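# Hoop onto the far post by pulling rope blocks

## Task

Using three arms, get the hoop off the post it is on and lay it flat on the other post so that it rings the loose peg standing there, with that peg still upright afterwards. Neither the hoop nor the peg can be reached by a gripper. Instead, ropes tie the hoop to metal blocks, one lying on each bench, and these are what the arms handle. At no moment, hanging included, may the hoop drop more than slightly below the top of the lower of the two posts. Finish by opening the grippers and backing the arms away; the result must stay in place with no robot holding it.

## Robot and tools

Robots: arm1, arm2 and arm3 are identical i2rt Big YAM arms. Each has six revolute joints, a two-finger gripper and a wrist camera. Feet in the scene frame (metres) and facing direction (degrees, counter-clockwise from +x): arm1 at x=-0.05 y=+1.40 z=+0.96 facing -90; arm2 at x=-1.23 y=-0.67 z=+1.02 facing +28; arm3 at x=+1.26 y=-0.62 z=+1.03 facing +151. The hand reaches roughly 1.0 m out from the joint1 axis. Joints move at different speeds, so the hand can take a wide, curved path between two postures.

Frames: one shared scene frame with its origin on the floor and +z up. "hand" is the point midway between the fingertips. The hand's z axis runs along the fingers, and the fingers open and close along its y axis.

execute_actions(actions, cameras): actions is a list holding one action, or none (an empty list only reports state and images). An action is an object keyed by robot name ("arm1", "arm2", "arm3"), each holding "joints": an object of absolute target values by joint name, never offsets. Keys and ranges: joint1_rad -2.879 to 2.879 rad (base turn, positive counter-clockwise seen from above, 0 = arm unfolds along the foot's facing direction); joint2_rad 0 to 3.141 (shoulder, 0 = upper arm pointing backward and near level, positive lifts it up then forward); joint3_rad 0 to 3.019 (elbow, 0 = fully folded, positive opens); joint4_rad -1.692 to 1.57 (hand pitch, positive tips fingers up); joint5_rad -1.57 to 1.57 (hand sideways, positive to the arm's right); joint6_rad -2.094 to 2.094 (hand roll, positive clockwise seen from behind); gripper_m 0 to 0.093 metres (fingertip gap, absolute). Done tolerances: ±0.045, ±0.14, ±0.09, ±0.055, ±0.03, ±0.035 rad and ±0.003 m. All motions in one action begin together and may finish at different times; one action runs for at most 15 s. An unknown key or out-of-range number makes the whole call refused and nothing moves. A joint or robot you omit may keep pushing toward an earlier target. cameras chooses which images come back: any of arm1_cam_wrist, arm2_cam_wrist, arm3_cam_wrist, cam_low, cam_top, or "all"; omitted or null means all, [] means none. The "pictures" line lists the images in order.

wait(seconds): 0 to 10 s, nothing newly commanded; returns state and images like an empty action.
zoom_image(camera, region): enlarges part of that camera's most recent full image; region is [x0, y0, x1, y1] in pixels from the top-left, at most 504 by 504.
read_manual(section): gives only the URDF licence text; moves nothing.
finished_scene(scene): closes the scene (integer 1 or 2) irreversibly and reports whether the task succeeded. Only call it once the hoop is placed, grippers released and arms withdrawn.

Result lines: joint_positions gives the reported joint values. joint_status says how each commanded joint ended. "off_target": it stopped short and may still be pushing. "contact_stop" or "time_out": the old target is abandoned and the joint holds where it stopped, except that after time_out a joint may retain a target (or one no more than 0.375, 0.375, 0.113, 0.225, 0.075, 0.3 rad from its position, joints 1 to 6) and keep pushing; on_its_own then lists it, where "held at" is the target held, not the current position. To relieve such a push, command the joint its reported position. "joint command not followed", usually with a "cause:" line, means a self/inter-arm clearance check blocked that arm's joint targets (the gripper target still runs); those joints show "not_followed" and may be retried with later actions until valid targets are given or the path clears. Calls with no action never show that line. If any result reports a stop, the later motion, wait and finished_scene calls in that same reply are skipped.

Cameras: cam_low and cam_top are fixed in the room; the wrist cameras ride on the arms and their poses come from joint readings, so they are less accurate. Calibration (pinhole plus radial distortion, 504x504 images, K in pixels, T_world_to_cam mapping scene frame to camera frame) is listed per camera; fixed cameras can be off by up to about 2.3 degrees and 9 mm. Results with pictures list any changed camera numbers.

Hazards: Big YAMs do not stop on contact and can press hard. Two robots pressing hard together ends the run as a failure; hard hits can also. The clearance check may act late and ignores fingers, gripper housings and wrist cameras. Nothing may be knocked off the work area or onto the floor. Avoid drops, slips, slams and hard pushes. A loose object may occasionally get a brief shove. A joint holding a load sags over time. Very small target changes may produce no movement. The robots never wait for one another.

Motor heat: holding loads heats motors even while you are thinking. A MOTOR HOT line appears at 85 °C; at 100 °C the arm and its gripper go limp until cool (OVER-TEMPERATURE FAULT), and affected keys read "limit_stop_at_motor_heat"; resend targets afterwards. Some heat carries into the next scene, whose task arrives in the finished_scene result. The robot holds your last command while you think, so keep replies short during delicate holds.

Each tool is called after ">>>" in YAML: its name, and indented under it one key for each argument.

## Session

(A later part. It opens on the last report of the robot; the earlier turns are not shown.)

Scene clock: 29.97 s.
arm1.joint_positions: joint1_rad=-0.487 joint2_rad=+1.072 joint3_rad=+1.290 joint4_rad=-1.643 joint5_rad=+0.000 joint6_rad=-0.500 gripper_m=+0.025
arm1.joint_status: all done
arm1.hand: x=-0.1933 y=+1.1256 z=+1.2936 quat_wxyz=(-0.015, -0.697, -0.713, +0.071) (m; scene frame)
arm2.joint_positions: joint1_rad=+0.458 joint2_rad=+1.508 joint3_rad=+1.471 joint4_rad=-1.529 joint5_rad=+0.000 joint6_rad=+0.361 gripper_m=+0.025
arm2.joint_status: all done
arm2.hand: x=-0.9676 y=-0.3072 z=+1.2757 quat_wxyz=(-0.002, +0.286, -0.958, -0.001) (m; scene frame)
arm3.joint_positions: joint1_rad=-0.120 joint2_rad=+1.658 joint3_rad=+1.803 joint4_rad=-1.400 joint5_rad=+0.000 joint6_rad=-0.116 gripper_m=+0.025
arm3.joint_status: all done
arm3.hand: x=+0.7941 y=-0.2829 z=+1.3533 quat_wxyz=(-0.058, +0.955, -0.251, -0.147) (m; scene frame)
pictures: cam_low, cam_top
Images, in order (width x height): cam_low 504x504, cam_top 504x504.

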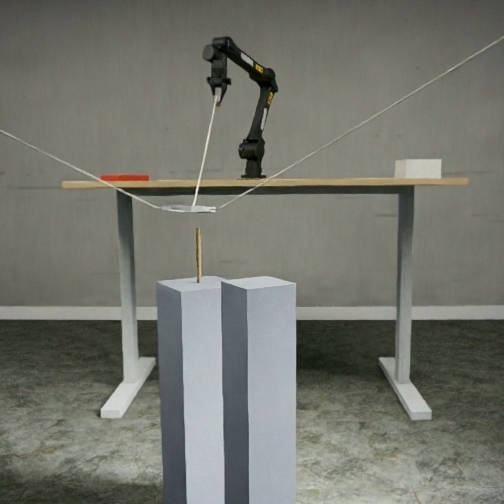

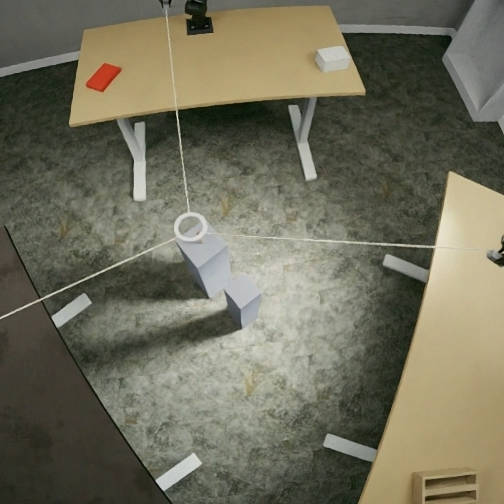

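>>> zoom_image:
  camera: "cam_top"
  region: [150, 190, 250, 290]

>>> zoom_image:
  camera: "cam_low"
  region: [130, 180, 250, 300]

Region (150, 190, 250, 290) of cam_top's 504x504 image, scaled by 5.040, with more detail than that image has.

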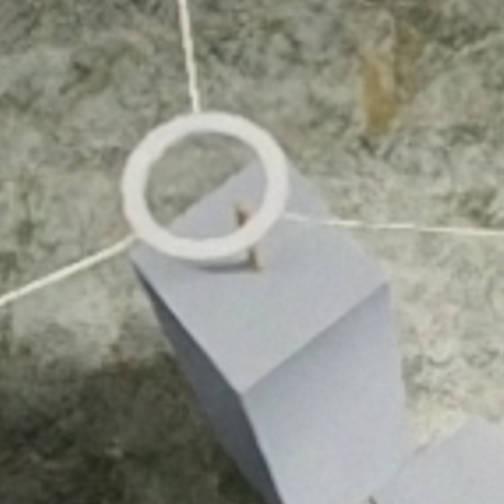

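Region (130, 180, 250, 300) of cam_low's 504x504 image, scaled by 4.200, with more detail than that image has.

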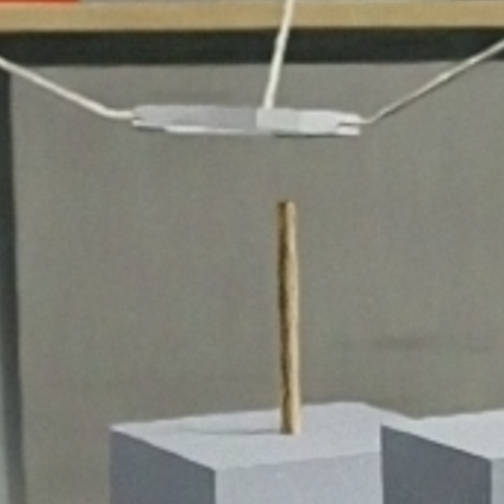

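>>> execute_actions:
  actions:
    - {"arm1":{"joints":{"joint1_rad":-0.398,"joint3_rad":1.095,"joint4_rad":-1.50,"joint6_rad":-0.42}},"arm2":{"joints":{"joint1_rad":0.403,"joint2_rad":1.575,"joint3_rad":1.345,"joint4_rad":-1.33,"joint6_rad":0.32}},"arm3":{"joints":{"joint1_rad":-0.15,"joint2_rad":1.585,"joint3_rad":1.55,"joint4_rad":-1.222}}}
  cameras: ["cam_low","cam_top"]

>>> zoom_image:
  camera: "cam_top"
  region: [150, 190, 250, 290]

>>> zoom_image:
  camera: "cam_low"
  region: [130, 180, 250, 300]

Scene clock: 32.73 s.
arm1.joint_positions: joint1_rad=-0.398 joint2_rad=+1.072 joint3_rad=+1.070 joint4_rad=-1.506 joint5_rad=-0.002 joint6_rad=-0.430 gripper_m=+0.025
arm1.joint_status: all done
arm1.hand: x=-0.1648 y=+1.1250 z=+1.2078 quat_wxyz=(-0.006, -0.692, -0.721, +0.030) (m; scene frame)
arm2.joint_positions: joint1_rad=+0.398 joint2_rad=+1.597 joint3_rad=+1.330 joint4_rad=-1.331 joint5_rad=+0.000 joint6_rad=+0.328 gripper_m=+0.025
arm2.joint_status: all done
arm2.hand: x=-0.9384 y=-0.3140 z=+1.1840 quat_wxyz=(+0.011, +0.273, -0.962, +0.008) (m; scene frame)
arm3.joint_positions: joint1_rad=-0.144 joint2_rad=+1.598 joint3_rad=+1.543 joint4_rad=-1.235 joint5_rad=+0.000 joint6_rad=-0.116 gripper_m=+0.025
arm3.joint_status: all done
arm3.hand: x=+0.8240 y=-0.2883 z=+1.2799 quat_wxyz=(-0.053, +0.955, -0.263, -0.130) (m; scene frame)
pictures: cam_low, cam_top
Images, in order (width x height): cam_low 504x504, cam_top 504x504.

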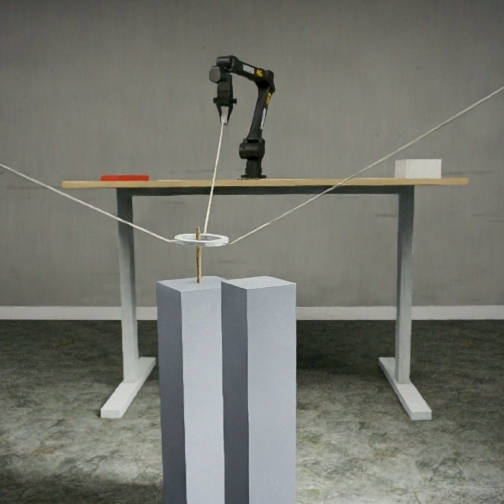

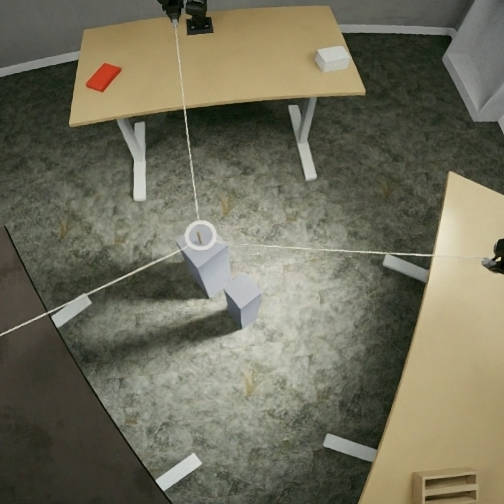

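Region (150, 190, 250, 290) of cam_top's 504x504 image, scaled by 5.040, with more detail than that image has.

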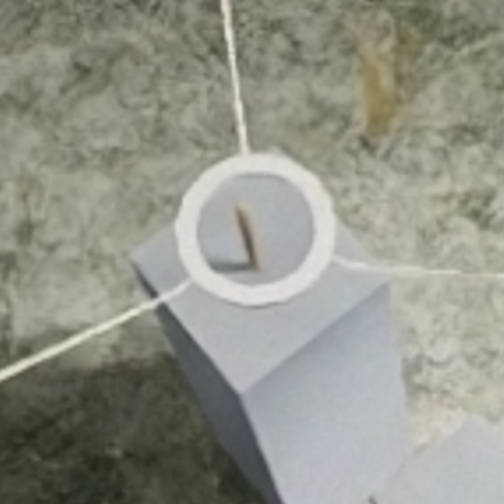

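Region (130, 180, 250, 300) of cam_low's 504x504 image, scaled by 4.200, with more detail than that image has.

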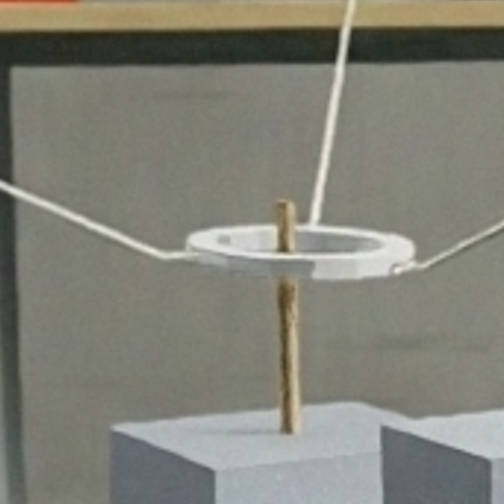

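>>> execute_actions:
  actions:
    - {"arm1":{"joints":{"joint2_rad":1.20,"joint3_rad":1.065,"joint4_rad":-1.40}},"arm2":{"joints":{"joint2_rad":1.672,"joint3_rad":1.305,"joint4_rad":-1.165}},"arm3":{"joints":{"joint2_rad":1.71,"joint3_rad":1.46,"joint4_rad":-1.11}}}
  cameras: ["cam_low","cam_top"]

>>> zoom_image:
  camera: "cam_top"
  region: [150, 190, 250, 290]

>>> zoom_image:
  camera: "cam_low"
  region: [130, 180, 250, 300]

Scene clock: 34.93 s.
arm1.joint_positions: joint1_rad=-0.398 joint2_rad=+1.224 joint3_rad=+1.043 joint4_rad=-1.401 joint5_rad=-0.002 joint6_rad=-0.430 gripper_m=+0.025
arm1.joint_status: all done
arm1.hand: x=-0.1776 y=+1.0955 z=+1.1537 quat_wxyz=(+0.008, -0.693, -0.721, -0.004) (m; scene frame)
arm2.joint_positions: joint1_rad=+0.398 joint2_rad=+1.688 joint3_rad=+1.296 joint4_rad=-1.169 joint5_rad=+0.000 joint6_rad=+0.328 gripper_m=+0.025
arm2.joint_status: all done
arm2.hand: x=-0.9208 y=-0.2927 z=+1.1300 quat_wxyz=(-0.004, +0.273, -0.962, -0.002) (m; scene frame)
arm3.joint_positions: joint1_rad=-0.144 joint2_rad=+1.736 joint3_rad=+1.450 joint4_rad=-1.122 joint5_rad=+0.000 joint6_rad=-0.116 gripper_m=+0.025
arm3.joint_status: all done
arm3.hand: x=+0.8174 y=-0.2833 z=+1.1729 quat_wxyz=(-0.031, +0.961, -0.264, -0.077) (m; scene frame)
pictures: cam_low, cam_top
Images, in order (width x height): cam_low 504x504, cam_top 504x504.

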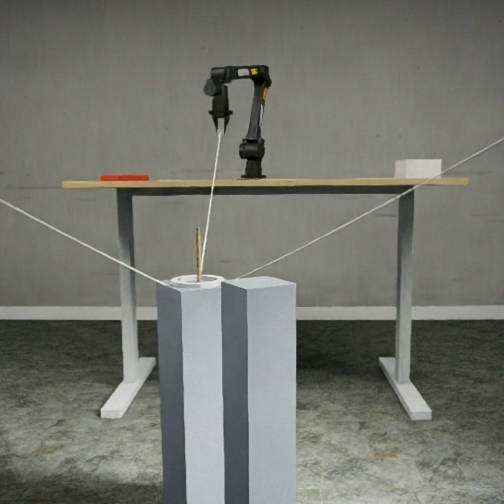

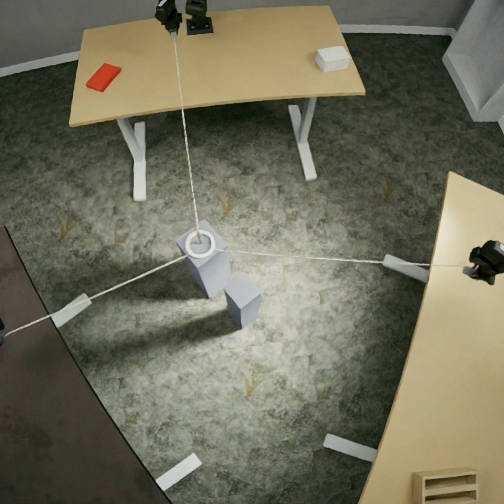

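Region (150, 190, 250, 290) of cam_top's 504x504 image, scaled by 5.040, with more detail than that image has.

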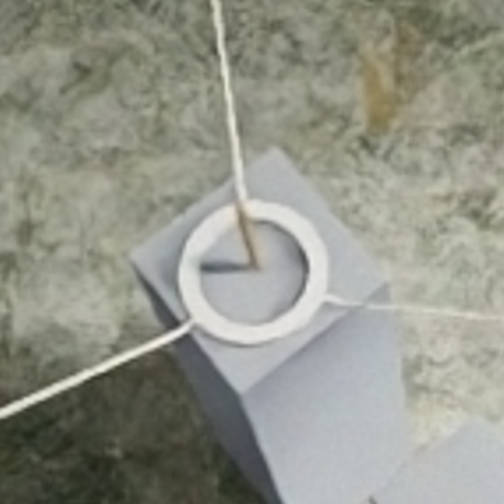

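Region (130, 180, 250, 300) of cam_low's 504x504 image, scaled by 4.200, with more detail than that image has.

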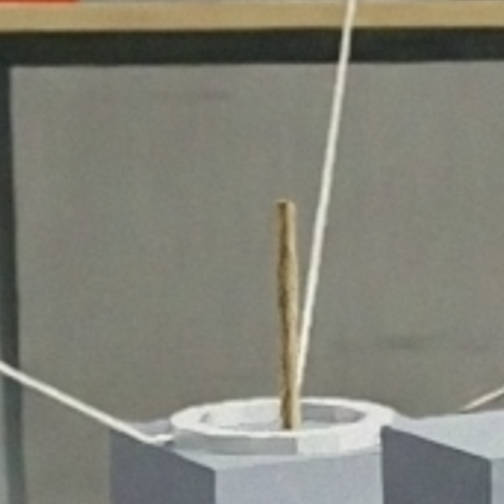

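>>> execute_actions:
  actions:
    - {"arm1":{"joints":{"joint2_rad":1.955,"joint3_rad":1.51,"joint4_rad":-1.06}},"arm2":{"joints":{"joint2_rad":2.095,"joint3_rad":1.55,"joint4_rad":-0.96}},"arm3":{"joints":{"joint2_rad":2.09,"joint3_rad":1.44,"joint4_rad":-0.86}}}
  cameras: ["cam_low","cam_top"]

Scene clock: 36.77 s.
arm1.joint_positions: joint1_rad=-0.398 joint2_rad=+1.991 joint3_rad=+1.471 joint4_rad=-1.063 joint5_rad=-0.002 joint6_rad=-0.429 gripper_m=+0.025
arm1.joint_status: all done
arm1.hand: x=-0.2695 y=+0.8775 z=+0.9710 quat_wxyz=(+0.008, -0.693, -0.721, -0.005) (m; scene frame)
arm2.joint_positions: joint1_rad=+0.398 joint2_rad=+2.112 joint3_rad=+1.526 joint4_rad=-0.961 joint5_rad=+0.000 joint6_rad=+0.328 gripper_m=+0.025
arm2.joint_status: all done
arm2.hand: x=-0.8509 y=-0.2079 z=+0.9859 quat_wxyz=(-0.010, +0.273, -0.962, -0.006) (m; scene frame)
arm3.joint_positions: joint1_rad=-0.144 joint2_rad=+2.122 joint3_rad=+1.431 joint4_rad=-0.872 joint5_rad=+0.000 joint6_rad=-0.116 gripper_m=+0.025
arm3.joint_status: all done
arm3.hand: x=+0.8036 y=-0.2727 z=+0.9585 quat_wxyz=(-0.002, +0.964, -0.265, -0.005) (m; scene frame)
pictures: cam_low, cam_top
Images, in order (width x height): cam_low 504x504, cam_top 504x504.

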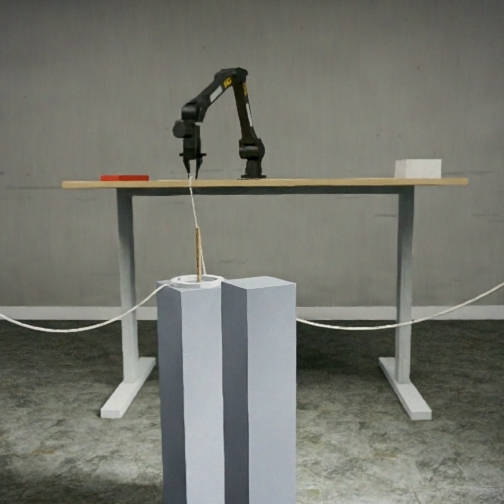

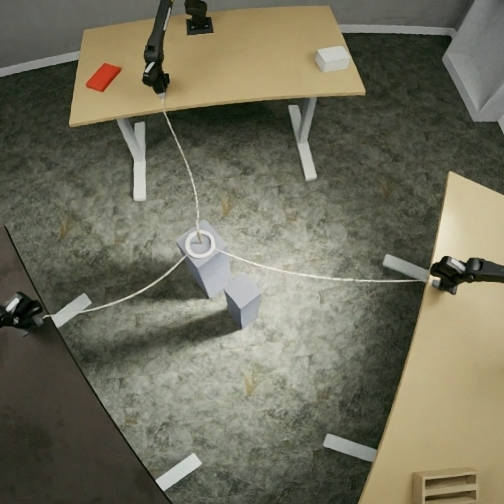

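>>> execute_actions:
  actions:
    - {"arm1":{"joints":{"gripper_m":0.07}},"arm2":{"joints":{"joint2_rad":2.145}},"arm3":{"joints":{"gripper_m":0.07}}}
  cameras: []

>>> execute_actions:
  actions:
    - {"arm1":{"joints":{"joint2_rad":1.7}},"arm2":{"joints":{"gripper_m":0.07}},"arm3":{"joints":{"joint2_rad":1.8}}}
  cameras: []

>>> execute_actions:
  actions:
    - {"arm2":{"joints":{"joint2_rad":1.8}}}

Scene clock: 37.73 s.
arm1.joint_positions: joint1_rad=-0.398 joint2_rad=+1.985 joint3_rad=+1.471 joint4_rad=-1.063 joint5_rad=-0.002 joint6_rad=-0.429 gripper_m=+0.070
arm1.joint_status: all done
arm1.hand: x=-0.2697 y=+0.8769 z=+0.9739 quat_wxyz=(+0.007, -0.693, -0.721, -0.002) (m; scene frame)
arm2.joint_positions: joint1_rad=+0.398 joint2_rad=+2.134 joint3_rad=+1.526 joint4_rad=-0.961 joint5_rad=+0.000 joint6_rad=+0.328 gripper_m=+0.025
arm2.joint_status: all done
arm2.hand: x=-0.8533 y=-0.2108 z=+0.9734 quat_wxyz=(-0.001, +0.273, -0.962, +0.000) (m; scene frame)
arm3.joint_positions: joint1_rad=-0.144 joint2_rad=+2.120 joint3_rad=+1.431 joint4_rad=-0.872 joint5_rad=+0.000 joint6_rad=-0.116 gripper_m=+0.070
arm3.joint_status: all done
arm3.hand: x=+0.8034 y=-0.2725 z=+0.9594 quat_wxyz=(-0.002, +0.964, -0.265, -0.006) (m; scene frame)
pictures: none
No camera images: the call's "cameras" was empty. Leave "cameras" out to get every camera's image.

Scene clock: 39.00 s.
arm1.joint_positions: joint1_rad=-0.398 joint2_rad=+1.696 joint3_rad=+1.483 joint4_rad=-1.063 joint5_rad=-0.002 joint6_rad=-0.429 gripper_m=+0.070
arm1.joint_status: all done
arm1.hand: x=-0.2731 y=+0.8633 z=+1.1391 quat_wxyz=(-0.048, -0.685, -0.714, +0.137) (m; scene frame)
arm2.joint_positions: joint1_rad=+0.398 joint2_rad=+2.134 joint3_rad=+1.526 joint4_rad=-0.961 joint5_rad=+0.000 joint6_rad=+0.327 gripper_m=+0.070
arm2.joint_status: all done
arm2.hand: x=-0.8533 y=-0.2108 z=+0.9734 quat_wxyz=(-0.001, +0.274, -0.962, +0.000) (m; scene frame)
arm3.joint_positions: joint1_rad=-0.144 joint2_rad=+1.780 joint3_rad=+1.431 joint4_rad=-0.872 joint5_rad=+0.000 joint6_rad=-0.116 gripper_m=+0.070
arm3.joint_status: all done
arm3.hand: x=+0.7756 y=-0.2512 z=+1.1555 quat_wxyz=(-0.066, +0.949, -0.261, -0.163) (m; scene frame)
pictures: none
No camera images: the call's "cameras" was empty. Leave "cameras" out to get every camera's image.

Scene clock: 40.57 s.
arm1.joint_positions: joint1_rad=-0.398 joint2_rad=+1.696 joint3_rad=+1.483 joint4_rad=-1.063 joint5_rad=-0.002 joint6_rad=-0.429 gripper_m=+0.070
arm1.joint_status: not commanded
arm1.hand: x=-0.2731 y=+0.8633 z=+1.1391 quat_wxyz=(-0.048, -0.685, -0.714, +0.137) (m; scene frame)
arm2.joint_positions: joint1_rad=+0.398 joint2_rad=+1.797 joint3_rad=+1.537 joint4_rad=-0.961 joint5_rad=+0.000 joint6_rad=+0.327 gripper_m=+0.070
arm2.joint_status: all done
arm2.hand: x=-0.8334 y=-0.1865 z=+1.1786 quat_wxyz=(-0.143, +0.269, -0.947, -0.099) (m; scene frame)
arm3.joint_positions: joint1_rad=-0.144 joint2_rad=+1.780 joint3_rad=+1.431 joint4_rad=-0.872 joint5_rad=+0.000 joint6_rad=-0.116 gripper_m=+0.070
arm3.joint_status: not commanded
arm3.hand: x=+0.7756 y=-0.2512 z=+1.1555 quat_wxyz=(-0.066, +0.949, -0.261, -0.163) (m; scene frame)
pictures: arm1_cam_wrist, arm2_cam_wrist, arm3_cam_wrist, cam_low, cam_top
camera_calibration (this result's frames):
arm1_cam_wrist: T_world_to_cam=[[-0.99088, -0.0269559, 0.132024, -0.39472], [0.0223849, 0.933242, 0.35855, -1.20414], [-0.132875, 0.358236, -0.924127, 0.832663], [0, 0, 0, 1]] pos_world=[-0.253526, 0.814825, 1.25334]
arm2_cam_wrist: T_world_to_cam=[[0.528937, -0.842233, -0.104257, 0.405742], [-0.792142, -0.534053, 0.295462, -1.10132], [-0.304527, -0.0736942, -0.949649, 0.9761], [0, 0, 0, 1]] pos_world=[-0.789765, -0.174501, 1.29465]
arm3_cam_wrist: T_world_to_cam=[[0.497053, 0.866666, 0.0427587, -0.219105], [0.834171, -0.490824, 0.251495, -1.0575], [0.238949, -0.0893381, -0.966914, 1.02989], [0, 0, 0, 1]] pos_world=[0.74495, -0.237146, 1.27114]
Images, in order (width x height): arm1_cam_wrist 504x504, arm2_cam_wrist 504x504, arm3_cam_wrist 504x504, cam_low 504x504, cam_top 504x504.

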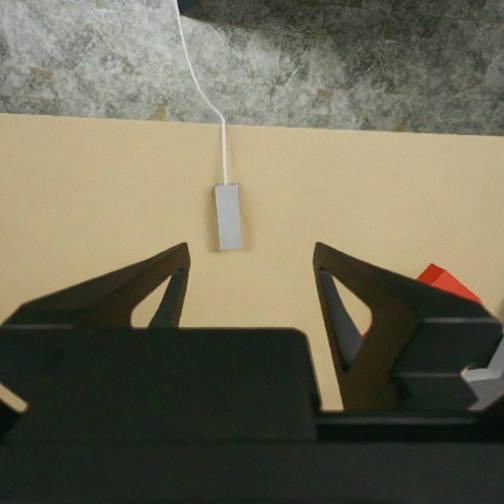

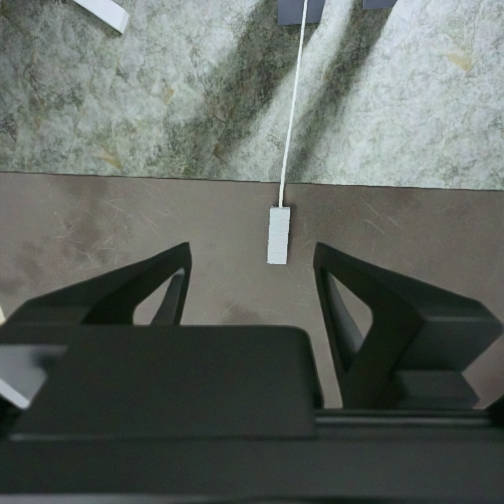

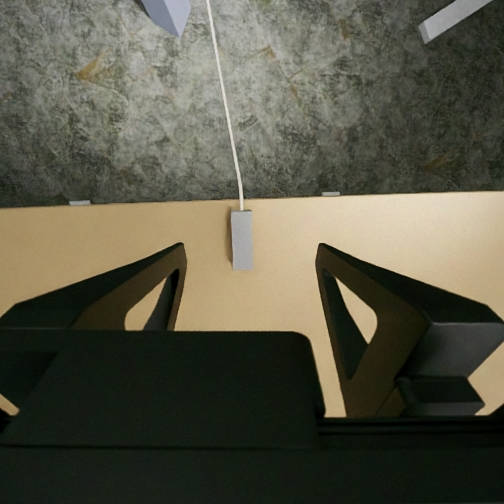

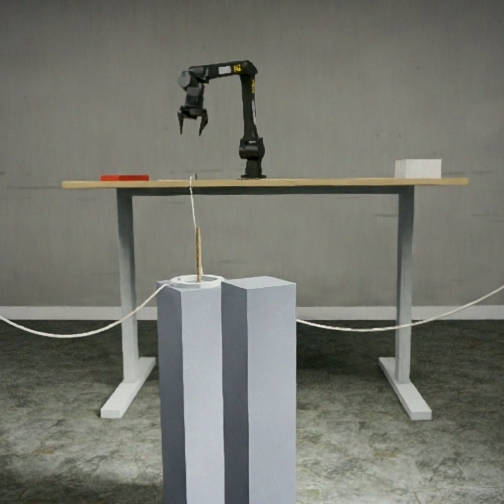

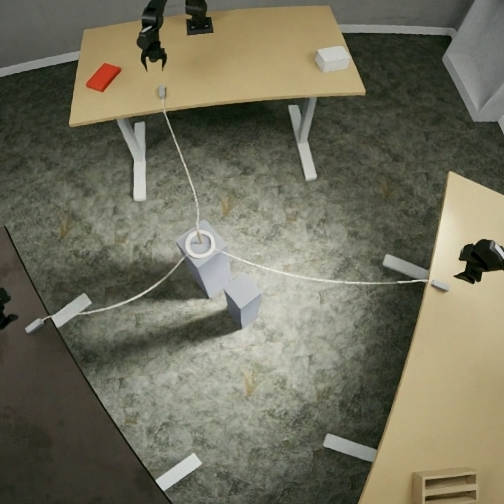

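>>> finished_scene:
  scene: 1

The scene is finished: the task was done.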